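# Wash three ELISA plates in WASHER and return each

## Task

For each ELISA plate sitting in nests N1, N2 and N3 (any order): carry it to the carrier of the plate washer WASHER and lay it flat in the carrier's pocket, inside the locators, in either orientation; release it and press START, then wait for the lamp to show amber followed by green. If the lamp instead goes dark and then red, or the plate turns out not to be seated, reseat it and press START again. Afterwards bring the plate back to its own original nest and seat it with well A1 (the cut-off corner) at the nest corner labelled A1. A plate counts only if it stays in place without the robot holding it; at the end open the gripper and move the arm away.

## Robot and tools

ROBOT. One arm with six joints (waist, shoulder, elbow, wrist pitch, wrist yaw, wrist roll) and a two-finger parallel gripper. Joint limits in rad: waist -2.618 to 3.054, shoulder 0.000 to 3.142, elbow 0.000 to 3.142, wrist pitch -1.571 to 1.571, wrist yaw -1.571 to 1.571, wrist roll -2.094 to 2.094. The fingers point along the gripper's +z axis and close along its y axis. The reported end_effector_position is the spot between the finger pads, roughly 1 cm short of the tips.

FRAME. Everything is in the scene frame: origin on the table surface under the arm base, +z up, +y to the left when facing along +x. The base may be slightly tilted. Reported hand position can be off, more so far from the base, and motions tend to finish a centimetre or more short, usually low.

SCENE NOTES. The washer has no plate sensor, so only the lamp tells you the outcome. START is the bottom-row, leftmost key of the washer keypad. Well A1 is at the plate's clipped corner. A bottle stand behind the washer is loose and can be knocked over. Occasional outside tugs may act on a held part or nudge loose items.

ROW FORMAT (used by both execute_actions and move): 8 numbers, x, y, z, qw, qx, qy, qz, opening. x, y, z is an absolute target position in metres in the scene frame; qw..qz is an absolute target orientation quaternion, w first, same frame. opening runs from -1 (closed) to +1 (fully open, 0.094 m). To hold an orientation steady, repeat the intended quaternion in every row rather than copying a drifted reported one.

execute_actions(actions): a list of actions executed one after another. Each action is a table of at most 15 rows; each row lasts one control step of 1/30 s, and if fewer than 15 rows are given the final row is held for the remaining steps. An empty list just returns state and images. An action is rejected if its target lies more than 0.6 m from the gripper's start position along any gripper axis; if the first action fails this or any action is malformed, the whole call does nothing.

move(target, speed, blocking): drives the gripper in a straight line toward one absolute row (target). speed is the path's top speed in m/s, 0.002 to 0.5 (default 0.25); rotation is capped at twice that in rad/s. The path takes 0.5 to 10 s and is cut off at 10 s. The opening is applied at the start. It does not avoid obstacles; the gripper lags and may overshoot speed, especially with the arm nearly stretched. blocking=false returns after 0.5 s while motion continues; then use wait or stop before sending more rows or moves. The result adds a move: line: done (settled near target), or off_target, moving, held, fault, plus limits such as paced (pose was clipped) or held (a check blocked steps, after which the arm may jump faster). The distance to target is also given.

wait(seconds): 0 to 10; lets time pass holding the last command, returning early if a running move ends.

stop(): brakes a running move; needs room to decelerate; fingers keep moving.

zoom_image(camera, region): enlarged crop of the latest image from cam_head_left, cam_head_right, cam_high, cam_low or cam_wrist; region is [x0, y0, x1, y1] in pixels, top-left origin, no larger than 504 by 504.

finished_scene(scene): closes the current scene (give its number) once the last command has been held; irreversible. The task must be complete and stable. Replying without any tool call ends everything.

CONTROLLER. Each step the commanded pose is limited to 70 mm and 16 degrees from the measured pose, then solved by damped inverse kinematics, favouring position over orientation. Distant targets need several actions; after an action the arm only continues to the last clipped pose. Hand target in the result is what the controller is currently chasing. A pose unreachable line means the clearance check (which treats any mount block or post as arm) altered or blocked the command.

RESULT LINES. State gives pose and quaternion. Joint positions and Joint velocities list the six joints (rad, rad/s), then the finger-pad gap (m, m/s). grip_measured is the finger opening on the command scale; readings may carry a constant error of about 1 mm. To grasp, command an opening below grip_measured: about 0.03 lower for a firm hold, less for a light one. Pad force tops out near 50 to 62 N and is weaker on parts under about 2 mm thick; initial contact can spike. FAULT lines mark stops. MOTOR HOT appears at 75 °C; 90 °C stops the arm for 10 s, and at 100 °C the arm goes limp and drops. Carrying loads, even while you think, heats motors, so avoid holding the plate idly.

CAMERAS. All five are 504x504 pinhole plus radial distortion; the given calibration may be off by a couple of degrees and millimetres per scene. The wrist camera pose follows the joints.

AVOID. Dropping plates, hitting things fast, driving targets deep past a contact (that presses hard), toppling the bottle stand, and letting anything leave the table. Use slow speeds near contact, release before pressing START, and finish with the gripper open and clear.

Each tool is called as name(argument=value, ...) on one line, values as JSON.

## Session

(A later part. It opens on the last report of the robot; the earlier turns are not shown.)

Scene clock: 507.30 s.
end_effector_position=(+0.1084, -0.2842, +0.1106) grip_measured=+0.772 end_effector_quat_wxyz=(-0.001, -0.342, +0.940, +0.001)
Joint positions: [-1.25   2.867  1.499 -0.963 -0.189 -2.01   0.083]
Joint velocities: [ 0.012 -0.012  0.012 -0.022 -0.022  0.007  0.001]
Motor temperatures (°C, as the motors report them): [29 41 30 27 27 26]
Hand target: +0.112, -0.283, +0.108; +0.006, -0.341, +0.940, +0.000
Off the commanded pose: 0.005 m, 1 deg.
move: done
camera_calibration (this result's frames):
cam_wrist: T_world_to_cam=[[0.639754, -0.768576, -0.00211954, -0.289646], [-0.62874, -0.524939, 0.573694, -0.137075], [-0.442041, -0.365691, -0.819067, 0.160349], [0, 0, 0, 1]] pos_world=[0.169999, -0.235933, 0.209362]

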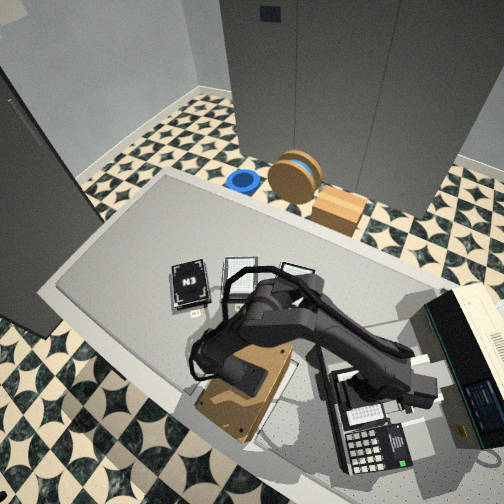

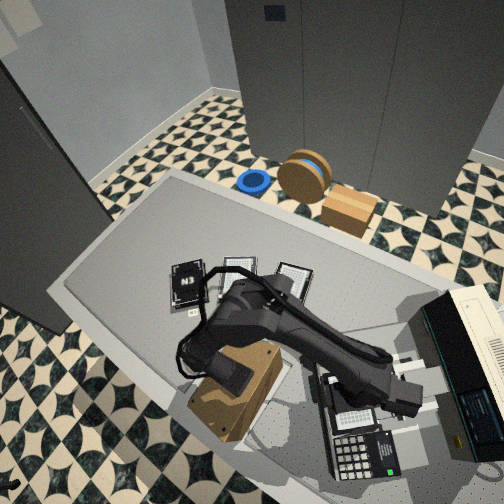

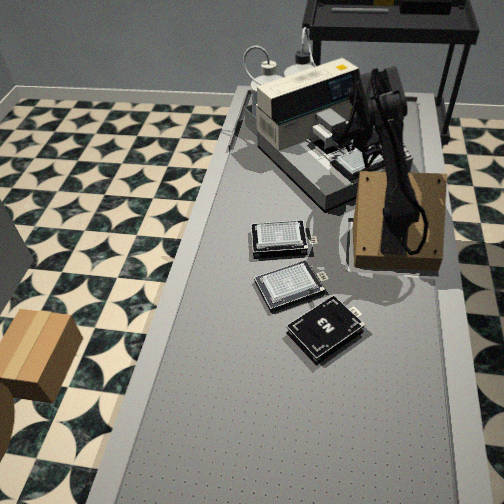

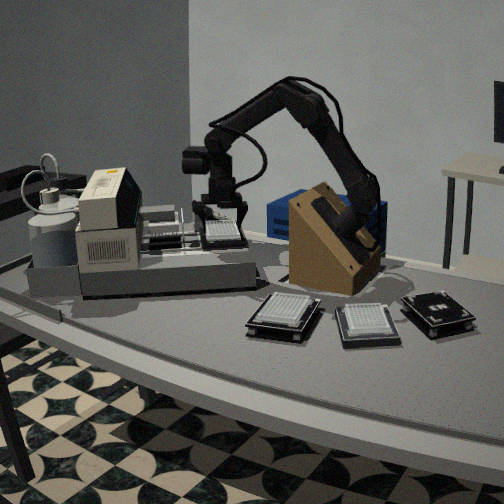

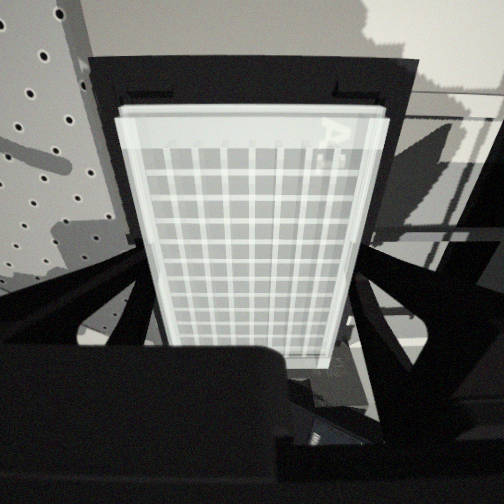

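move(target=[0.1125,-0.2835,0.098,0.006,-0.341,0.94,0,0.74], speed=0.01)

Scene clock: 510.93 s.
end_effector_position=(+0.1097, -0.2851, +0.1042) grip_measured=+0.772 end_effector_quat_wxyz=(-0.000, -0.342, +0.940, -0.001)
Joint positions: [-1.244  2.875  1.486 -0.936 -0.195 -2.005  0.083]
Joint velocities: [-0.002 -0.002 -0.002  0.022 -0.081 -0.022 -0.   ]
Motor temperatures (°C, as the motors report them): [29 41 30 27 27 26]
Hand target: +0.112, -0.283, +0.098; +0.006, -0.341, +0.940, +0.000
Off the commanded pose: 0.007 m, 1 deg.
move: done
camera_calibration (this result's frames):
cam_wrist: T_world_to_cam=[[0.640186, -0.768213, 0.00319295, -0.29173], [-0.630056, -0.522667, 0.574325, -0.132286], [-0.439535, -0.369687, -0.818621, 0.153893], [0, 0, 0, 1]] pos_world=[0.171055, -0.23636, 0.202886]

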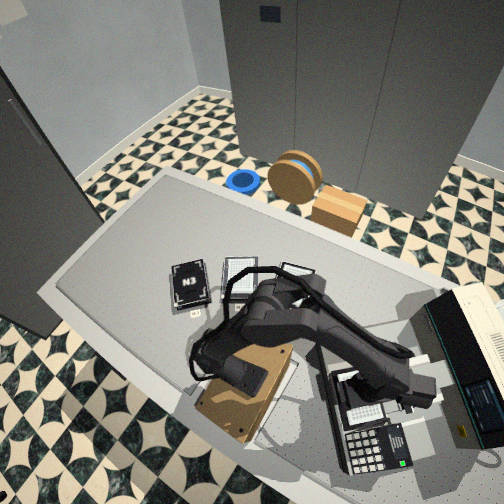

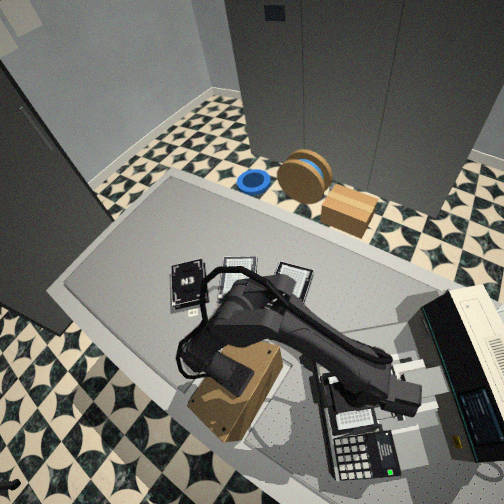

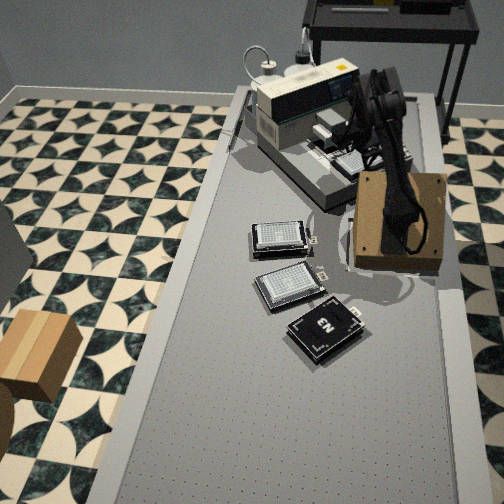

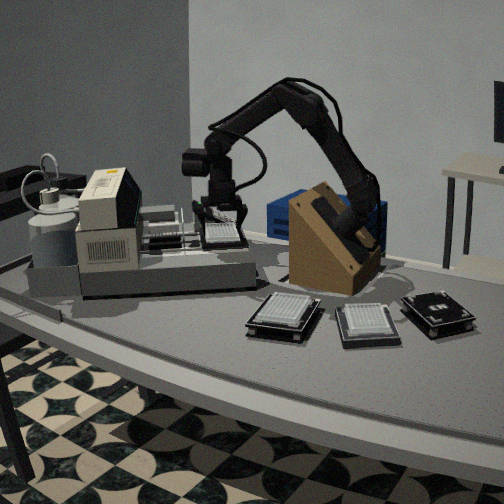

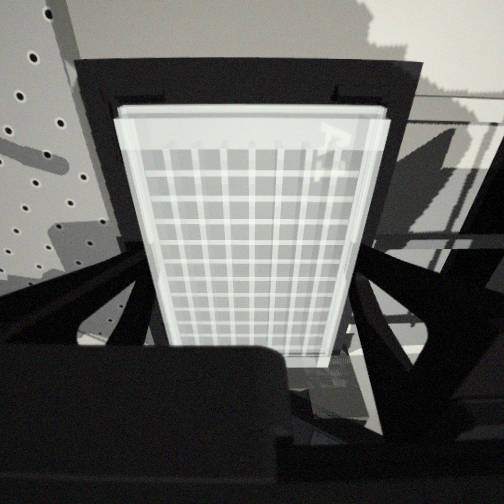

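execute_actions(actions=[[[0.1097,-0.285,0.104,0,-0.342,0.94,0,1]],[[0.1097,-0.285,0.104,0,-0.342,0.94,0,1]]])

move(target=[0.110,-0.287,0.17,0,-0.341,0.94,0,1], speed=0.05)

move(target=[0.012,-0.305,0.16,0,-0.25,0.968,0,-1], speed=0.08)

move(target=[0.014,-0.301,0.116,0,-0.25,0.968,0,-1], speed=0.03)

Scene clock: 517.53 s.
end_effector_position=(+0.1094, -0.2857, +0.1042) grip_measured=+1.000 end_effector_quat_wxyz=(-0.002, -0.342, +0.940, -0.002)
Joint positions: [-1.244  2.875  1.486 -0.934 -0.192 -2.005  0.094]
Joint velocities: [-0.027 -0.007  0.012 -0.007 -0.022  0.007  0.   ]
Motor temperatures (°C, as the motors report them): [29 42 30 27 27 26]
Hand target: +0.110, -0.285, +0.104; -0.000, -0.342, +0.940, -0.000
Off the commanded pose: 0.001 m, 0 deg.
camera_calibration (this result's frames):
cam_wrist: T_world_to_cam=[[0.640471, -0.767973, 0.00377791, -0.29198], [-0.628664, -0.521452, 0.576948, -0.132879], [-0.44111, -0.371893, -0.816772, 0.152883], [0, 0, 0, 1]] pos_world=[0.170906, -0.236667, 0.202638]

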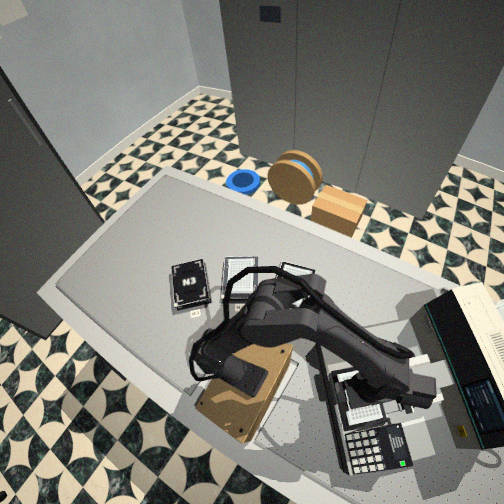

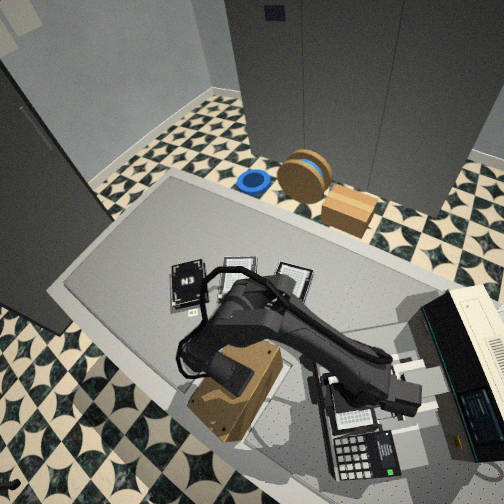

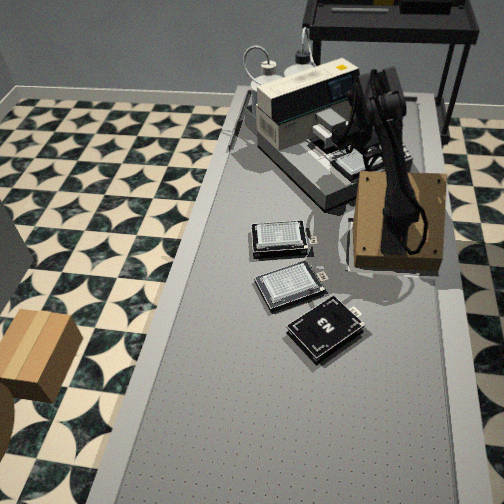

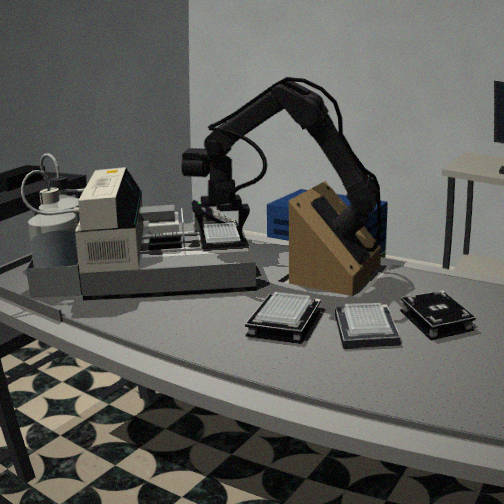

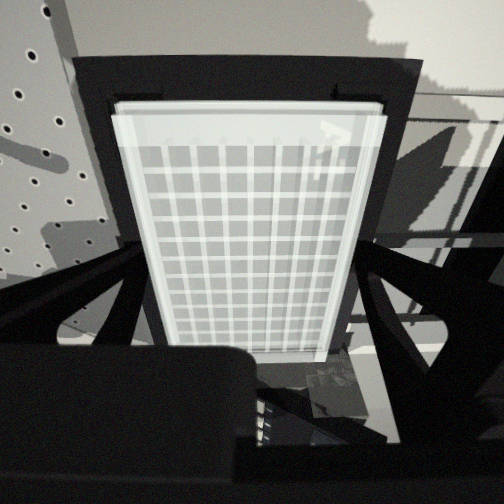

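Scene clock: 519.33 s.
end_effector_position=(+0.1102, -0.2853, +0.1506) grip_measured=+1.000 end_effector_quat_wxyz=(-0.005, -0.341, +0.940, +0.015)
Joint positions: [-1.262  2.853  1.642 -1.149 -0.171 -2.021  0.094]
Joint velocities: [-0.002 -0.002 -0.007  0.022  0.051 -0.007  0.   ]
Motor temperatures (°C, as the motors report them): [29 42 30 27 27 26]
Hand target: +0.111, -0.288, +0.169; +0.000, -0.341, +0.940, -0.000
Off the commanded pose: 0.020 m, 2 deg.
move: off_target
camera_calibration (this result's frames):
cam_wrist: T_world_to_cam=[[0.637589, -0.769759, -0.030829, -0.287324], [-0.620609, -0.536935, 0.571441, -0.163329], [-0.456425, -0.345212, -0.820064, 0.201089], [0, 0, 0, 1]] pos_world=[0.173613, -0.239449, 0.249381]

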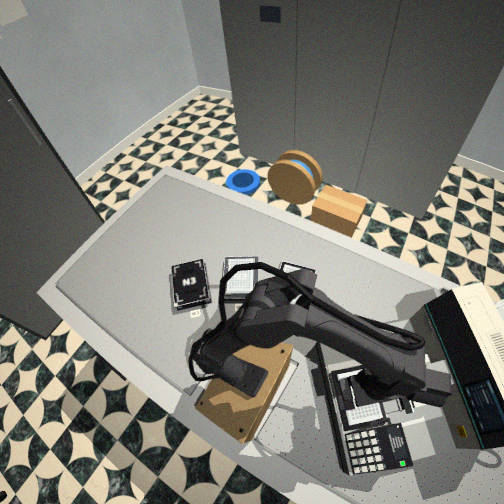

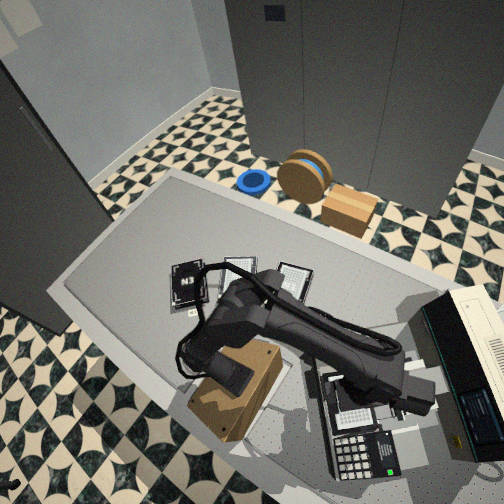

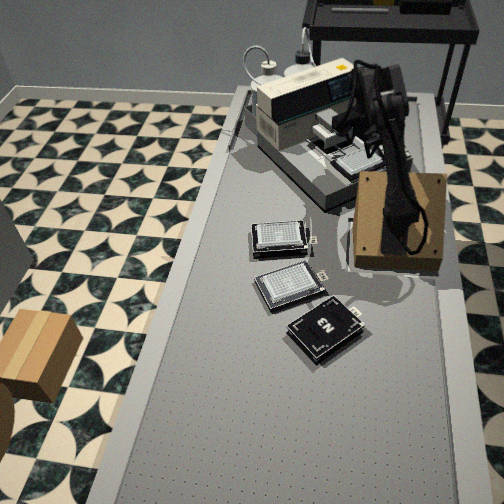

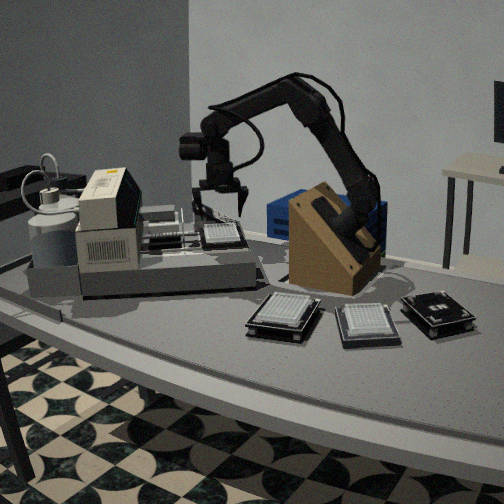

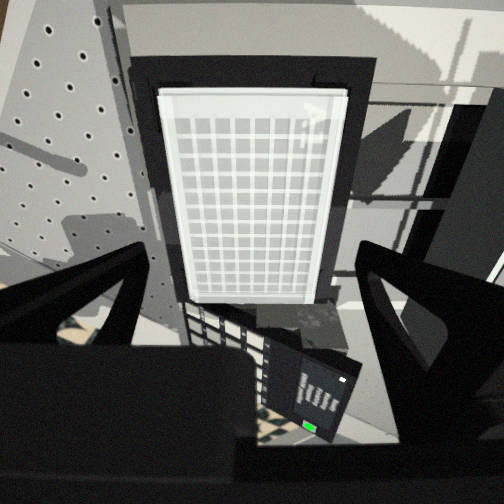

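Scene clock: 520.93 s.
end_effector_position=(+0.0150, -0.3002, +0.1565) grip_measured=-0.983 end_effector_quat_wxyz=(+0.003, -0.251, +0.968, +0.010)
Joint positions: [-1.537  2.853  1.631 -1.145  0.008 -2.026  0.001]
Joint velocities: [-0.017  0.002  0.002 -0.007  0.022  0.022 -0.   ]
Motor temperatures (°C, as the motors report them): [29 42 30 27 27 26]
Hand target: +0.015, -0.305, +0.161; +0.003, -0.253, +0.968, +0.000
Off the commanded pose: 0.007 m, 1 deg.
move: done
camera_calibration (this result's frames):
cam_wrist: T_world_to_cam=[[0.482477, -0.875751, -0.0165881, -0.269662], [-0.71827, -0.406413, 0.564728, -0.19216], [-0.501303, -0.260554, -0.82511, 0.184232], [0, 0, 0, 1]] pos_world=[0.0844391, -0.266251, 0.256057]

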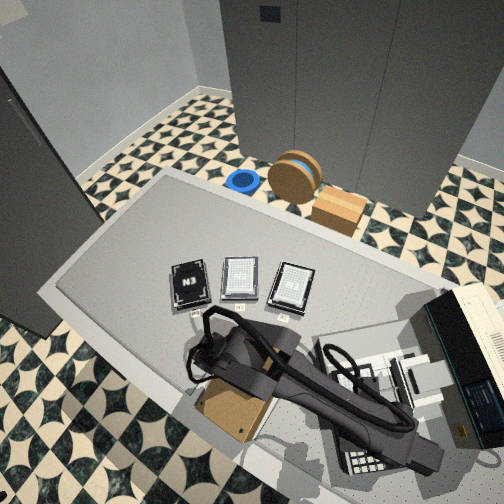

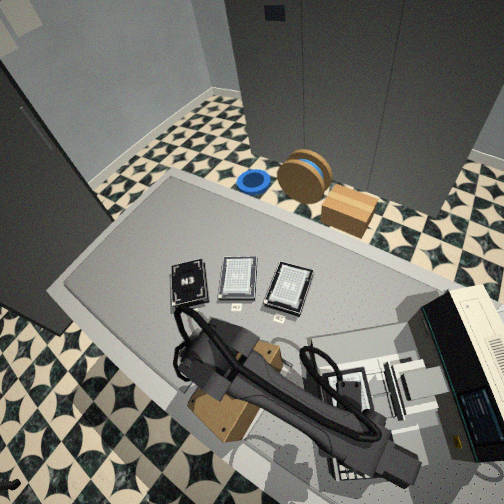

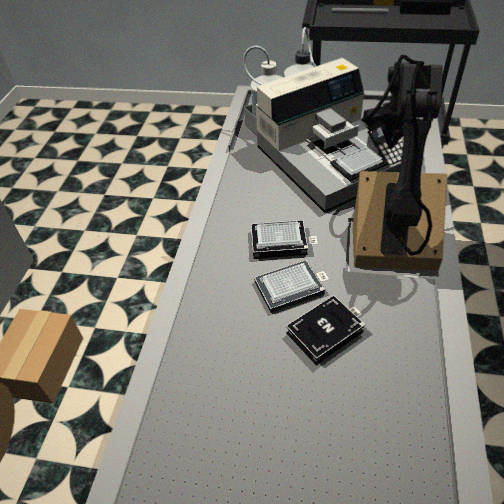

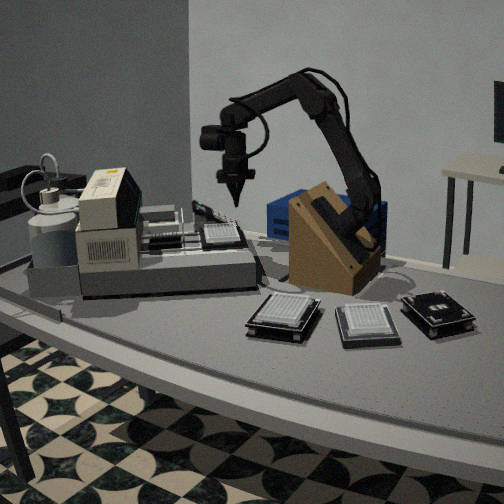

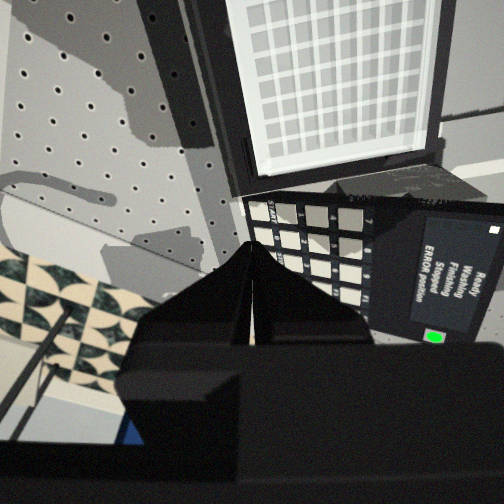

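Scene clock: 522.67 s.
end_effector_position=(+0.0141, -0.3004, +0.1191) grip_measured=-0.983 end_effector_quat_wxyz=(-0.003, -0.251, +0.968, +0.000)
Joint positions: [-1.537  2.874  1.509 -0.981  0.015 -2.026  0.001]
Joint velocities: [ 0.002  0.027  0.002 -0.022 -0.037 -0.022 -0.001]
Motor temperatures (°C, as the motors report them): [29 42 30 27 27 26]
Hand target: +0.014, -0.300, +0.116; +0.000, -0.250, +0.968, +0.000
Off the commanded pose: 0.003 m, 0 deg.
move: done
camera_calibration (this result's frames):
cam_wrist: T_world_to_cam=[[0.482322, -0.875994, -0.000870891, -0.27195], [-0.714805, -0.394146, 0.577671, -0.169674], [-0.506379, -0.278001, -0.81627, 0.146572], [0, 0, 0, 1]] pos_world=[0.0841047, -0.264356, 0.217421]

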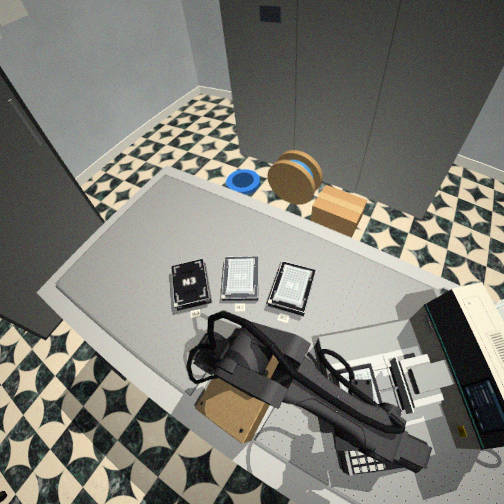

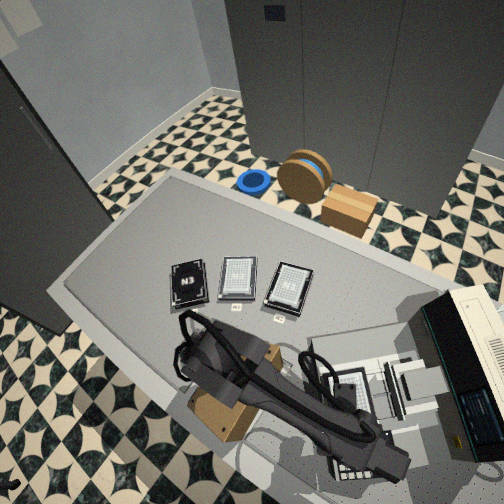

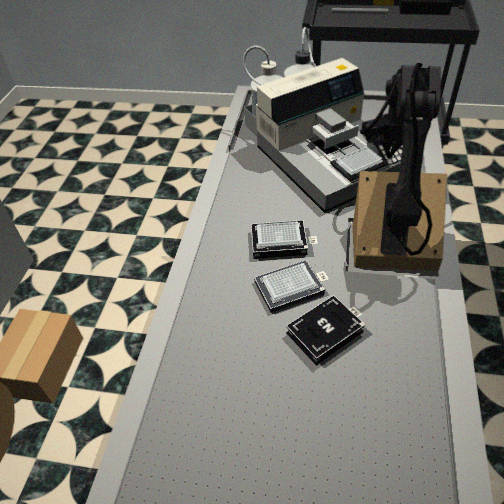

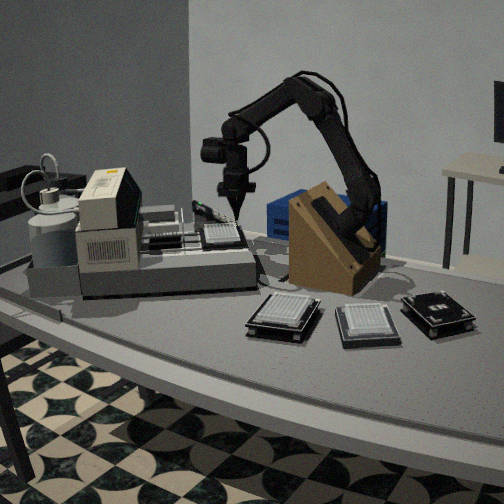

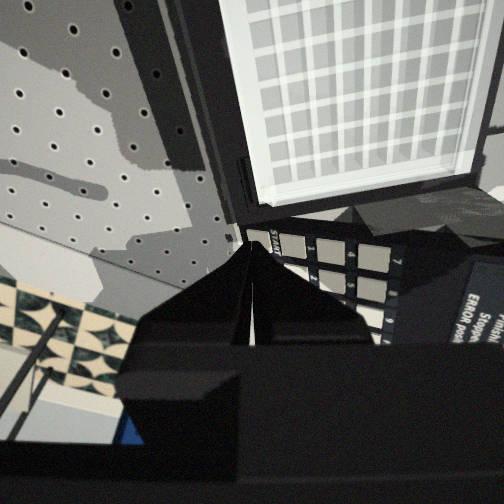

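move(target=[0.012,-0.302,0.080,0,-0.25,0.968,0,-1], speed=0.012)

move(target=[0.014,-0.302,0.17,0,-0.25,0.968,0,-1], speed=0.06)

move(target=[0.113,-0.283,0.16,0,-0.341,0.94,0,1], speed=0.08)

wait(seconds=10)

wait(seconds=10)

Scene clock: 532.63 s.
end_effector_position=(+0.0109, -0.3030, +0.0958) grip_measured=-0.983 end_effector_quat_wxyz=(-0.014, -0.251, +0.968, -0.003)
Joint positions: [-1.537  2.908  1.461 -0.89   0.035 -2.027  0.001]
Joint velocities: [-0.012 -0.007 -0.017 -0.037 -0.037  0.037  0.001]
Motor temperatures (°C, as the motors report them): [28 43 30 27 27 26]
Hand target: +0.012, -0.301, +0.081; +0.000, -0.250, +0.968, +0.000
Off the commanded pose: 0.016 m, 2 deg.
move: off_target
camera_calibration (this result's frames):
cam_wrist: T_world_to_cam=[[0.483463, -0.875365, 0.000048247, -0.272635], [-0.702987, -0.388226, 0.595894, -0.159646], [-0.521606, -0.288127, -0.803063, 0.121087], [0, 0, 0, 1]] pos_world=[0.0827398, -0.265746, 0.192386]

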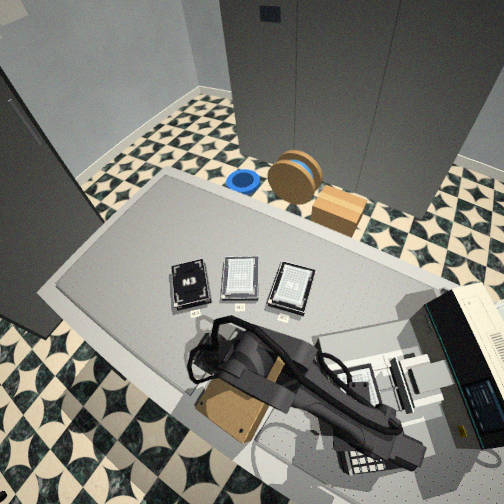

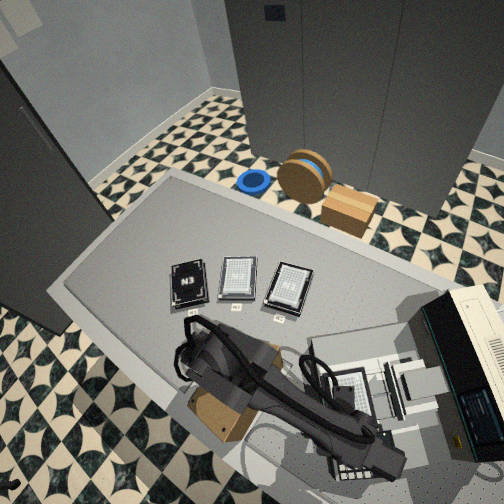

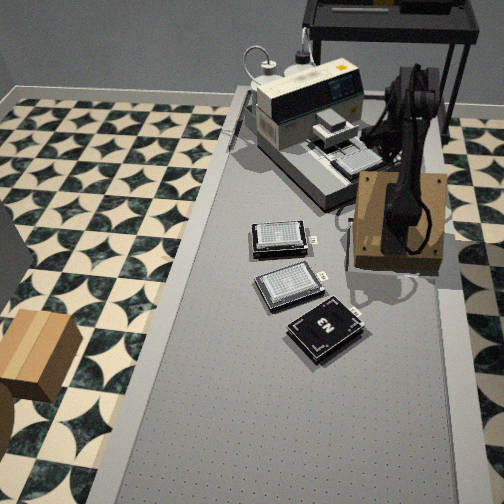

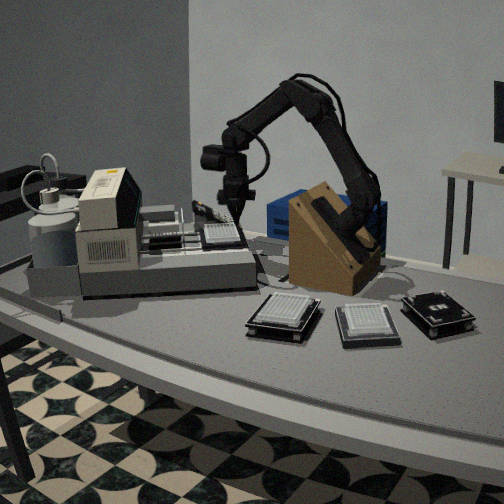

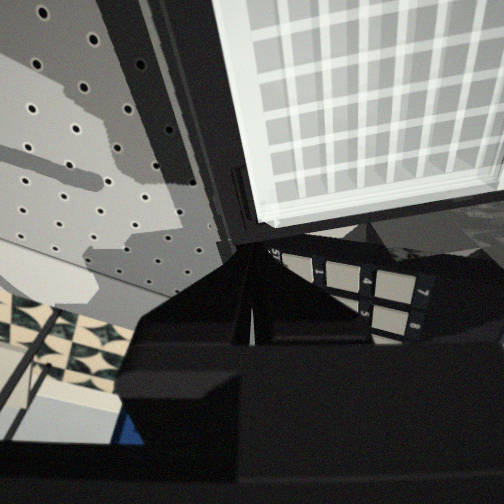

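Scene clock: 534.37 s.
end_effector_position=(+0.0118, -0.3010, +0.1521) grip_measured=-0.983 end_effector_quat_wxyz=(-0.006, -0.252, +0.968, +0.014)
Joint positions: [-1.537  2.865  1.63  -1.138  0.026 -2.027  0.001]
Joint velocities: [-0.002 -0.007 -0.027 -0.022 -0.066 -0.051 -0.   ]
Motor temperatures (°C, as the motors report them): [28 43 30 27 27 26]
Hand target: +0.015, -0.303, +0.170; -0.000, -0.250, +0.968, -0.000
Off the commanded pose: 0.018 m, 2 deg.
move: off_target
camera_calibration (this result's frames):
cam_wrist: T_world_to_cam=[[0.483798, -0.874686, -0.0293814, -0.266673], [-0.706888, -0.410339, 0.576135, -0.195333], [-0.515994, -0.257964, -0.816826, 0.178457], [0, 0, 0, 1]] pos_world=[0.0830199, -0.267373, 0.250471]

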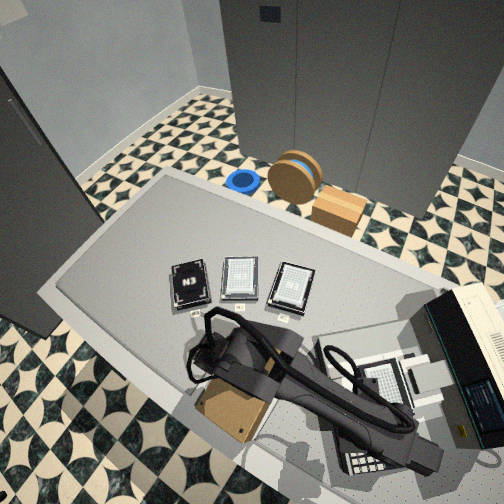

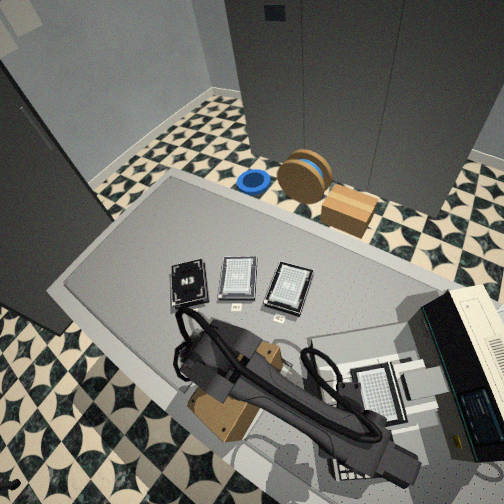

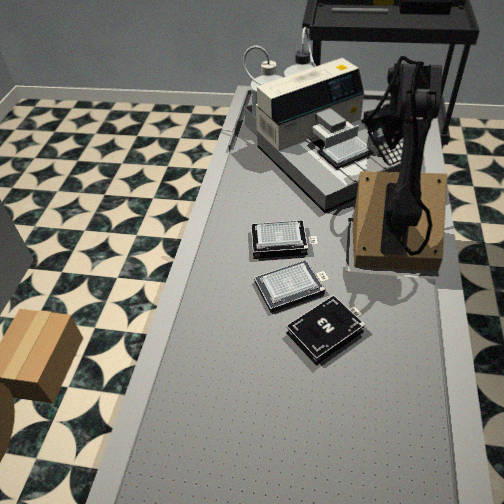

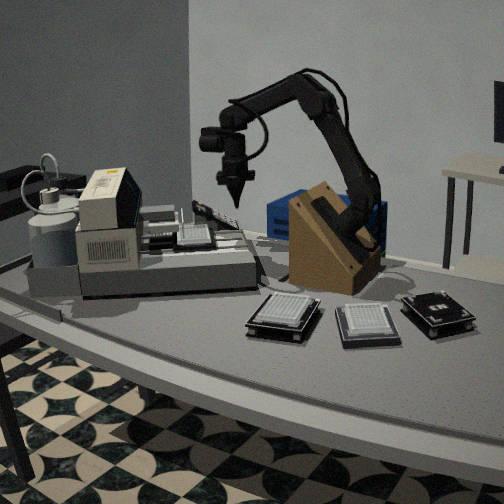

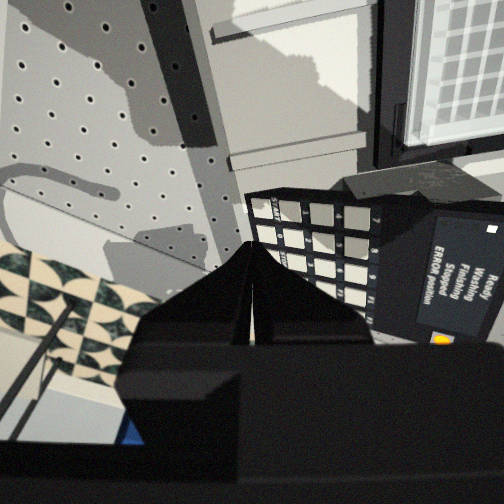

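Scene clock: 536.00 s.
end_effector_position=(+0.1040, -0.2798, +0.1462) grip_measured=+1.000 end_effector_quat_wxyz=(-0.010, -0.338, +0.941, +0.021)
Joint positions: [-1.267  2.842  1.605 -1.135 -0.155 -2.021  0.094]
Joint velocities: [-0.017  0.012 -0.032 -0.007 -0.066  0.066  0.   ]
Motor temperatures (°C, as the motors report them): [28 44 30 27 27 26]
Hand target: +0.110, -0.283, +0.159; -0.003, -0.339, +0.941, +0.001
Off the commanded pose: 0.017 m, 3 deg.
move: off_target
camera_calibration (this result's frames):
cam_wrist: T_world_to_cam=[[0.633145, -0.772692, -0.0455499, -0.277498], [-0.615238, -0.53809, 0.576143, -0.163373], [-0.469691, -0.336758, -0.816079, 0.199716], [0, 0, 0, 1]] pos_world=[0.168988, -0.235074, 0.24447]

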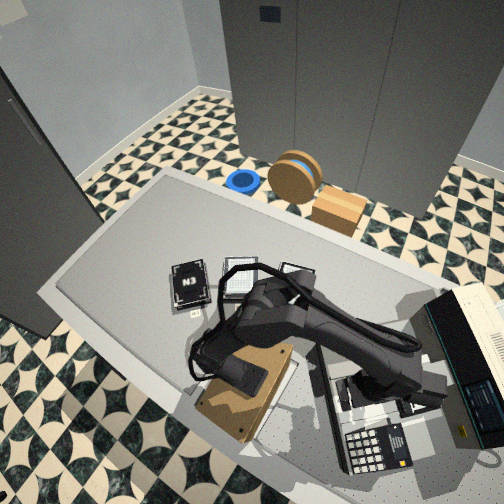

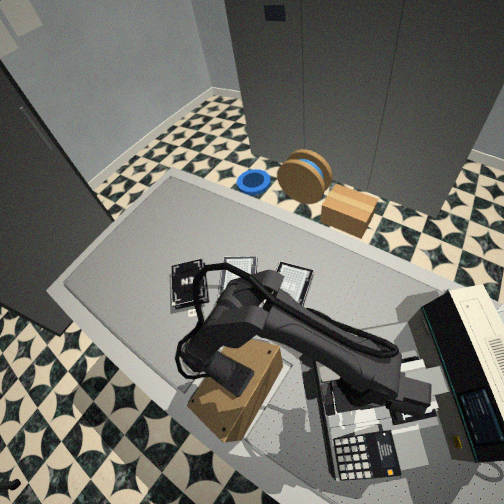

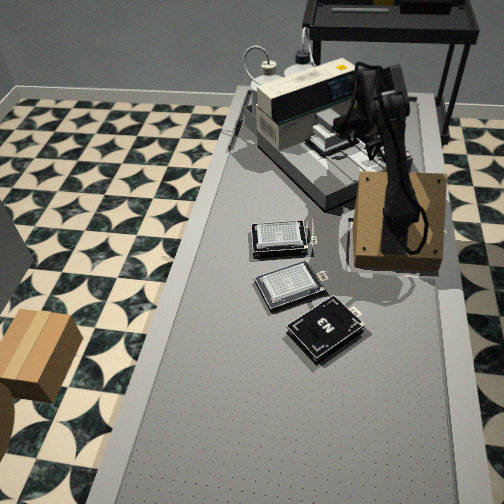

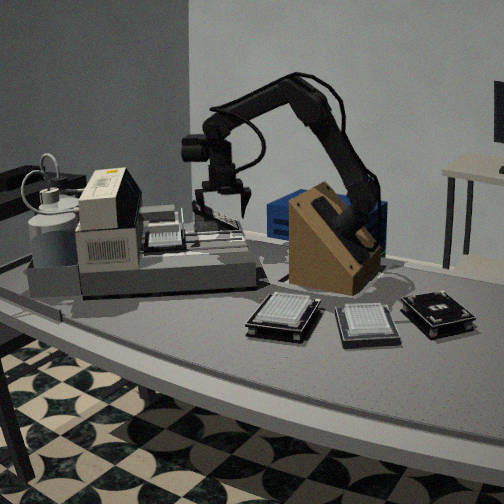

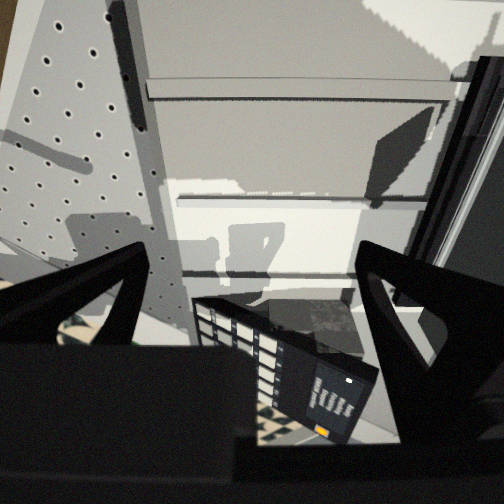

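Scene clock: 546.00 s.
end_effector_position=(+0.1043, -0.2798, +0.1462) grip_measured=+1.000 end_effector_quat_wxyz=(-0.009, -0.338, +0.941, +0.021)
Joint positions: [-1.267  2.842  1.605 -1.135 -0.157 -2.021  0.094]
Joint velocities: [-0.002  0.002 -0.012 -0.066 -0.051 -0.022  0.   ]
Motor temperatures (°C, as the motors report them): [28 45 30 27 27 26]
Hand target: +0.110, -0.283, +0.159; -0.003, -0.339, +0.941, +0.001
Off the commanded pose: 0.017 m, 3 deg.
wait: 10.00 s; at rest by 0.17 s
camera_calibration (this result's frames):
cam_wrist: T_world_to_cam=[[0.632869, -0.772956, -0.0448902, -0.277757], [-0.616322, -0.538019, 0.575051, -0.162879], [-0.468641, -0.336265, -0.816885, 0.200003], [0, 0, 0, 1]] pos_world=[0.169128, -0.235072, 0.244575]

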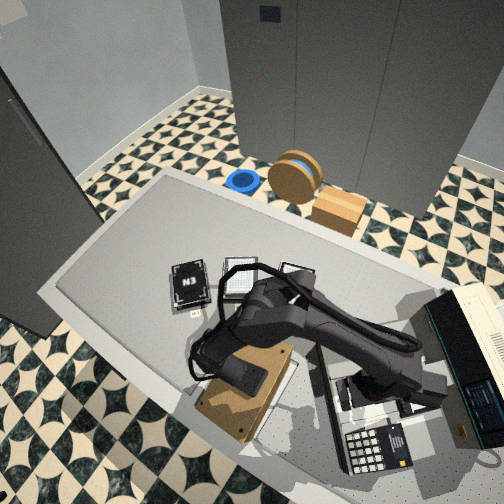

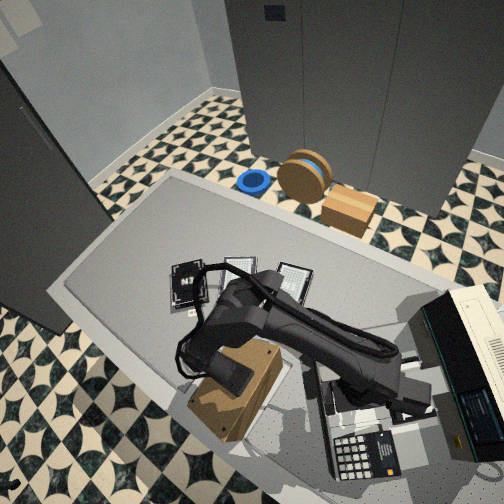

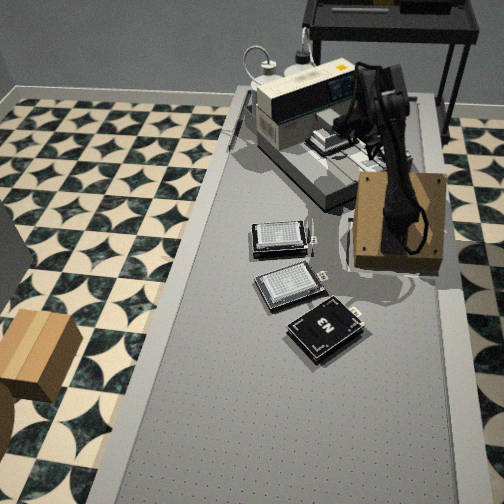

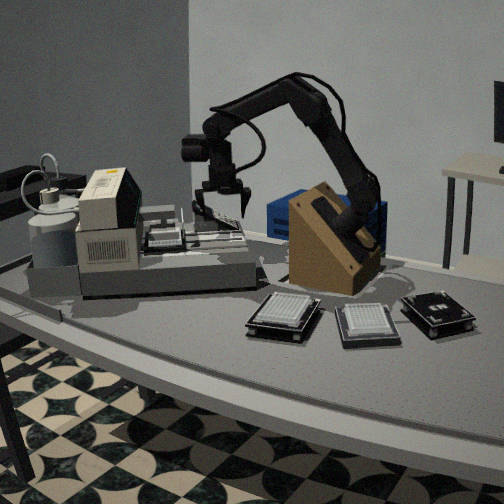

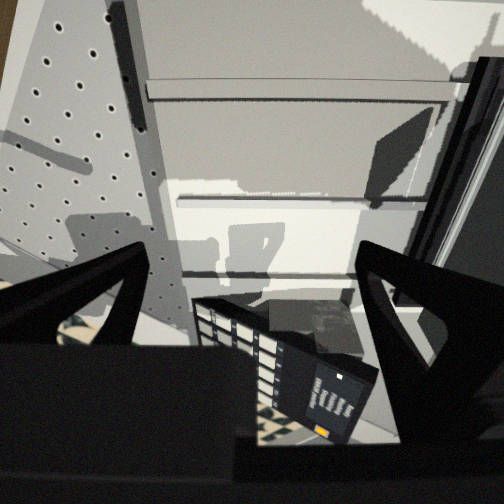

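Scene clock: 556.00 s.
end_effector_position=(+0.1043, -0.2798, +0.1462) grip_measured=+1.000 end_effector_quat_wxyz=(-0.009, -0.338, +0.941, +0.021)
Joint positions: [-1.267  2.842  1.605 -1.135 -0.157 -2.021  0.094]
Joint velocities: [-0.017 -0.002 -0.012 -0.007 -0.051 -0.037  0.   ]
Motor temperatures (°C, as the motors report them): [28 46 30 27 27 26]
Hand target: +0.110, -0.283, +0.159; -0.003, -0.339, +0.941, +0.001
Off the commanded pose: 0.017 m, 3 deg.
wait: 10.00 s; at rest by 0.17 s
camera_calibration (this result's frames):
cam_wrist: T_world_to_cam=[[0.632869, -0.772956, -0.0448902, -0.277757], [-0.616322, -0.538019, 0.575051, -0.162879], [-0.468641, -0.336265, -0.816885, 0.200003], [0, 0, 0, 1]] pos_world=[0.169128, -0.235072, 0.244575]

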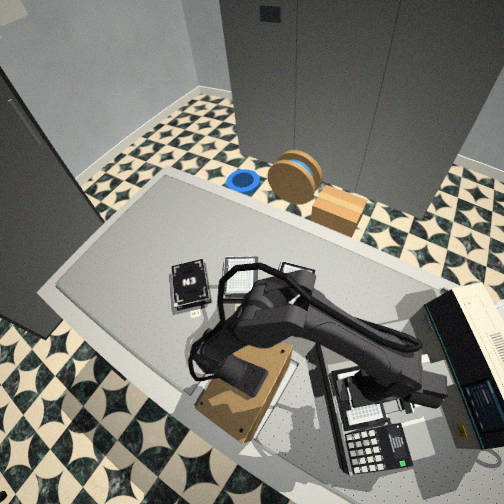

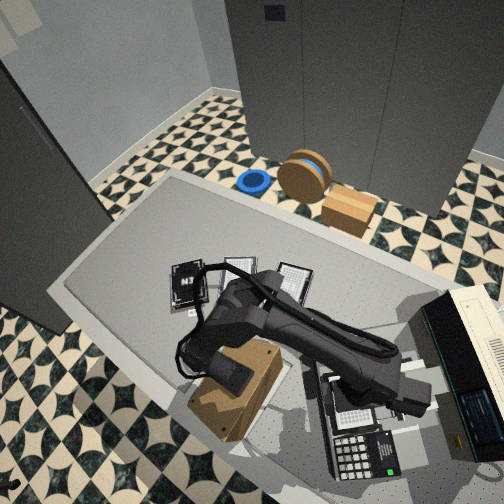

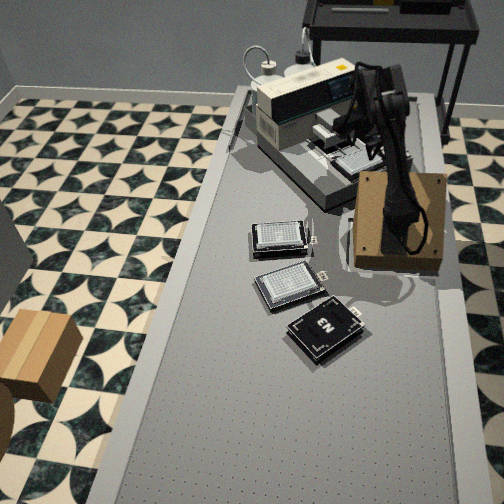

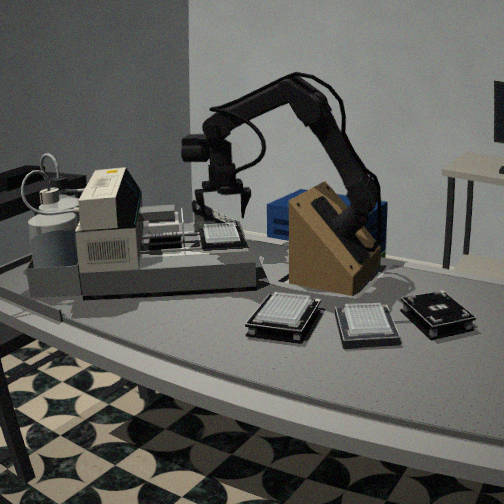

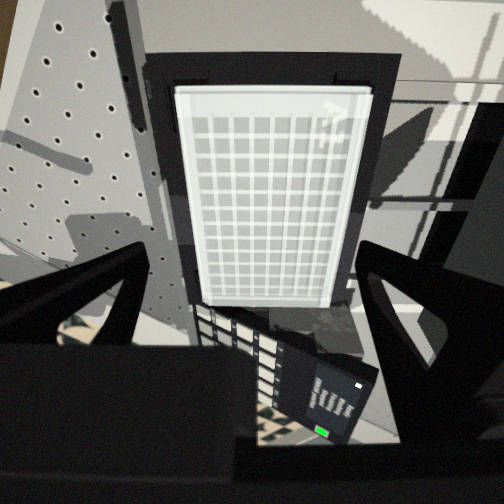

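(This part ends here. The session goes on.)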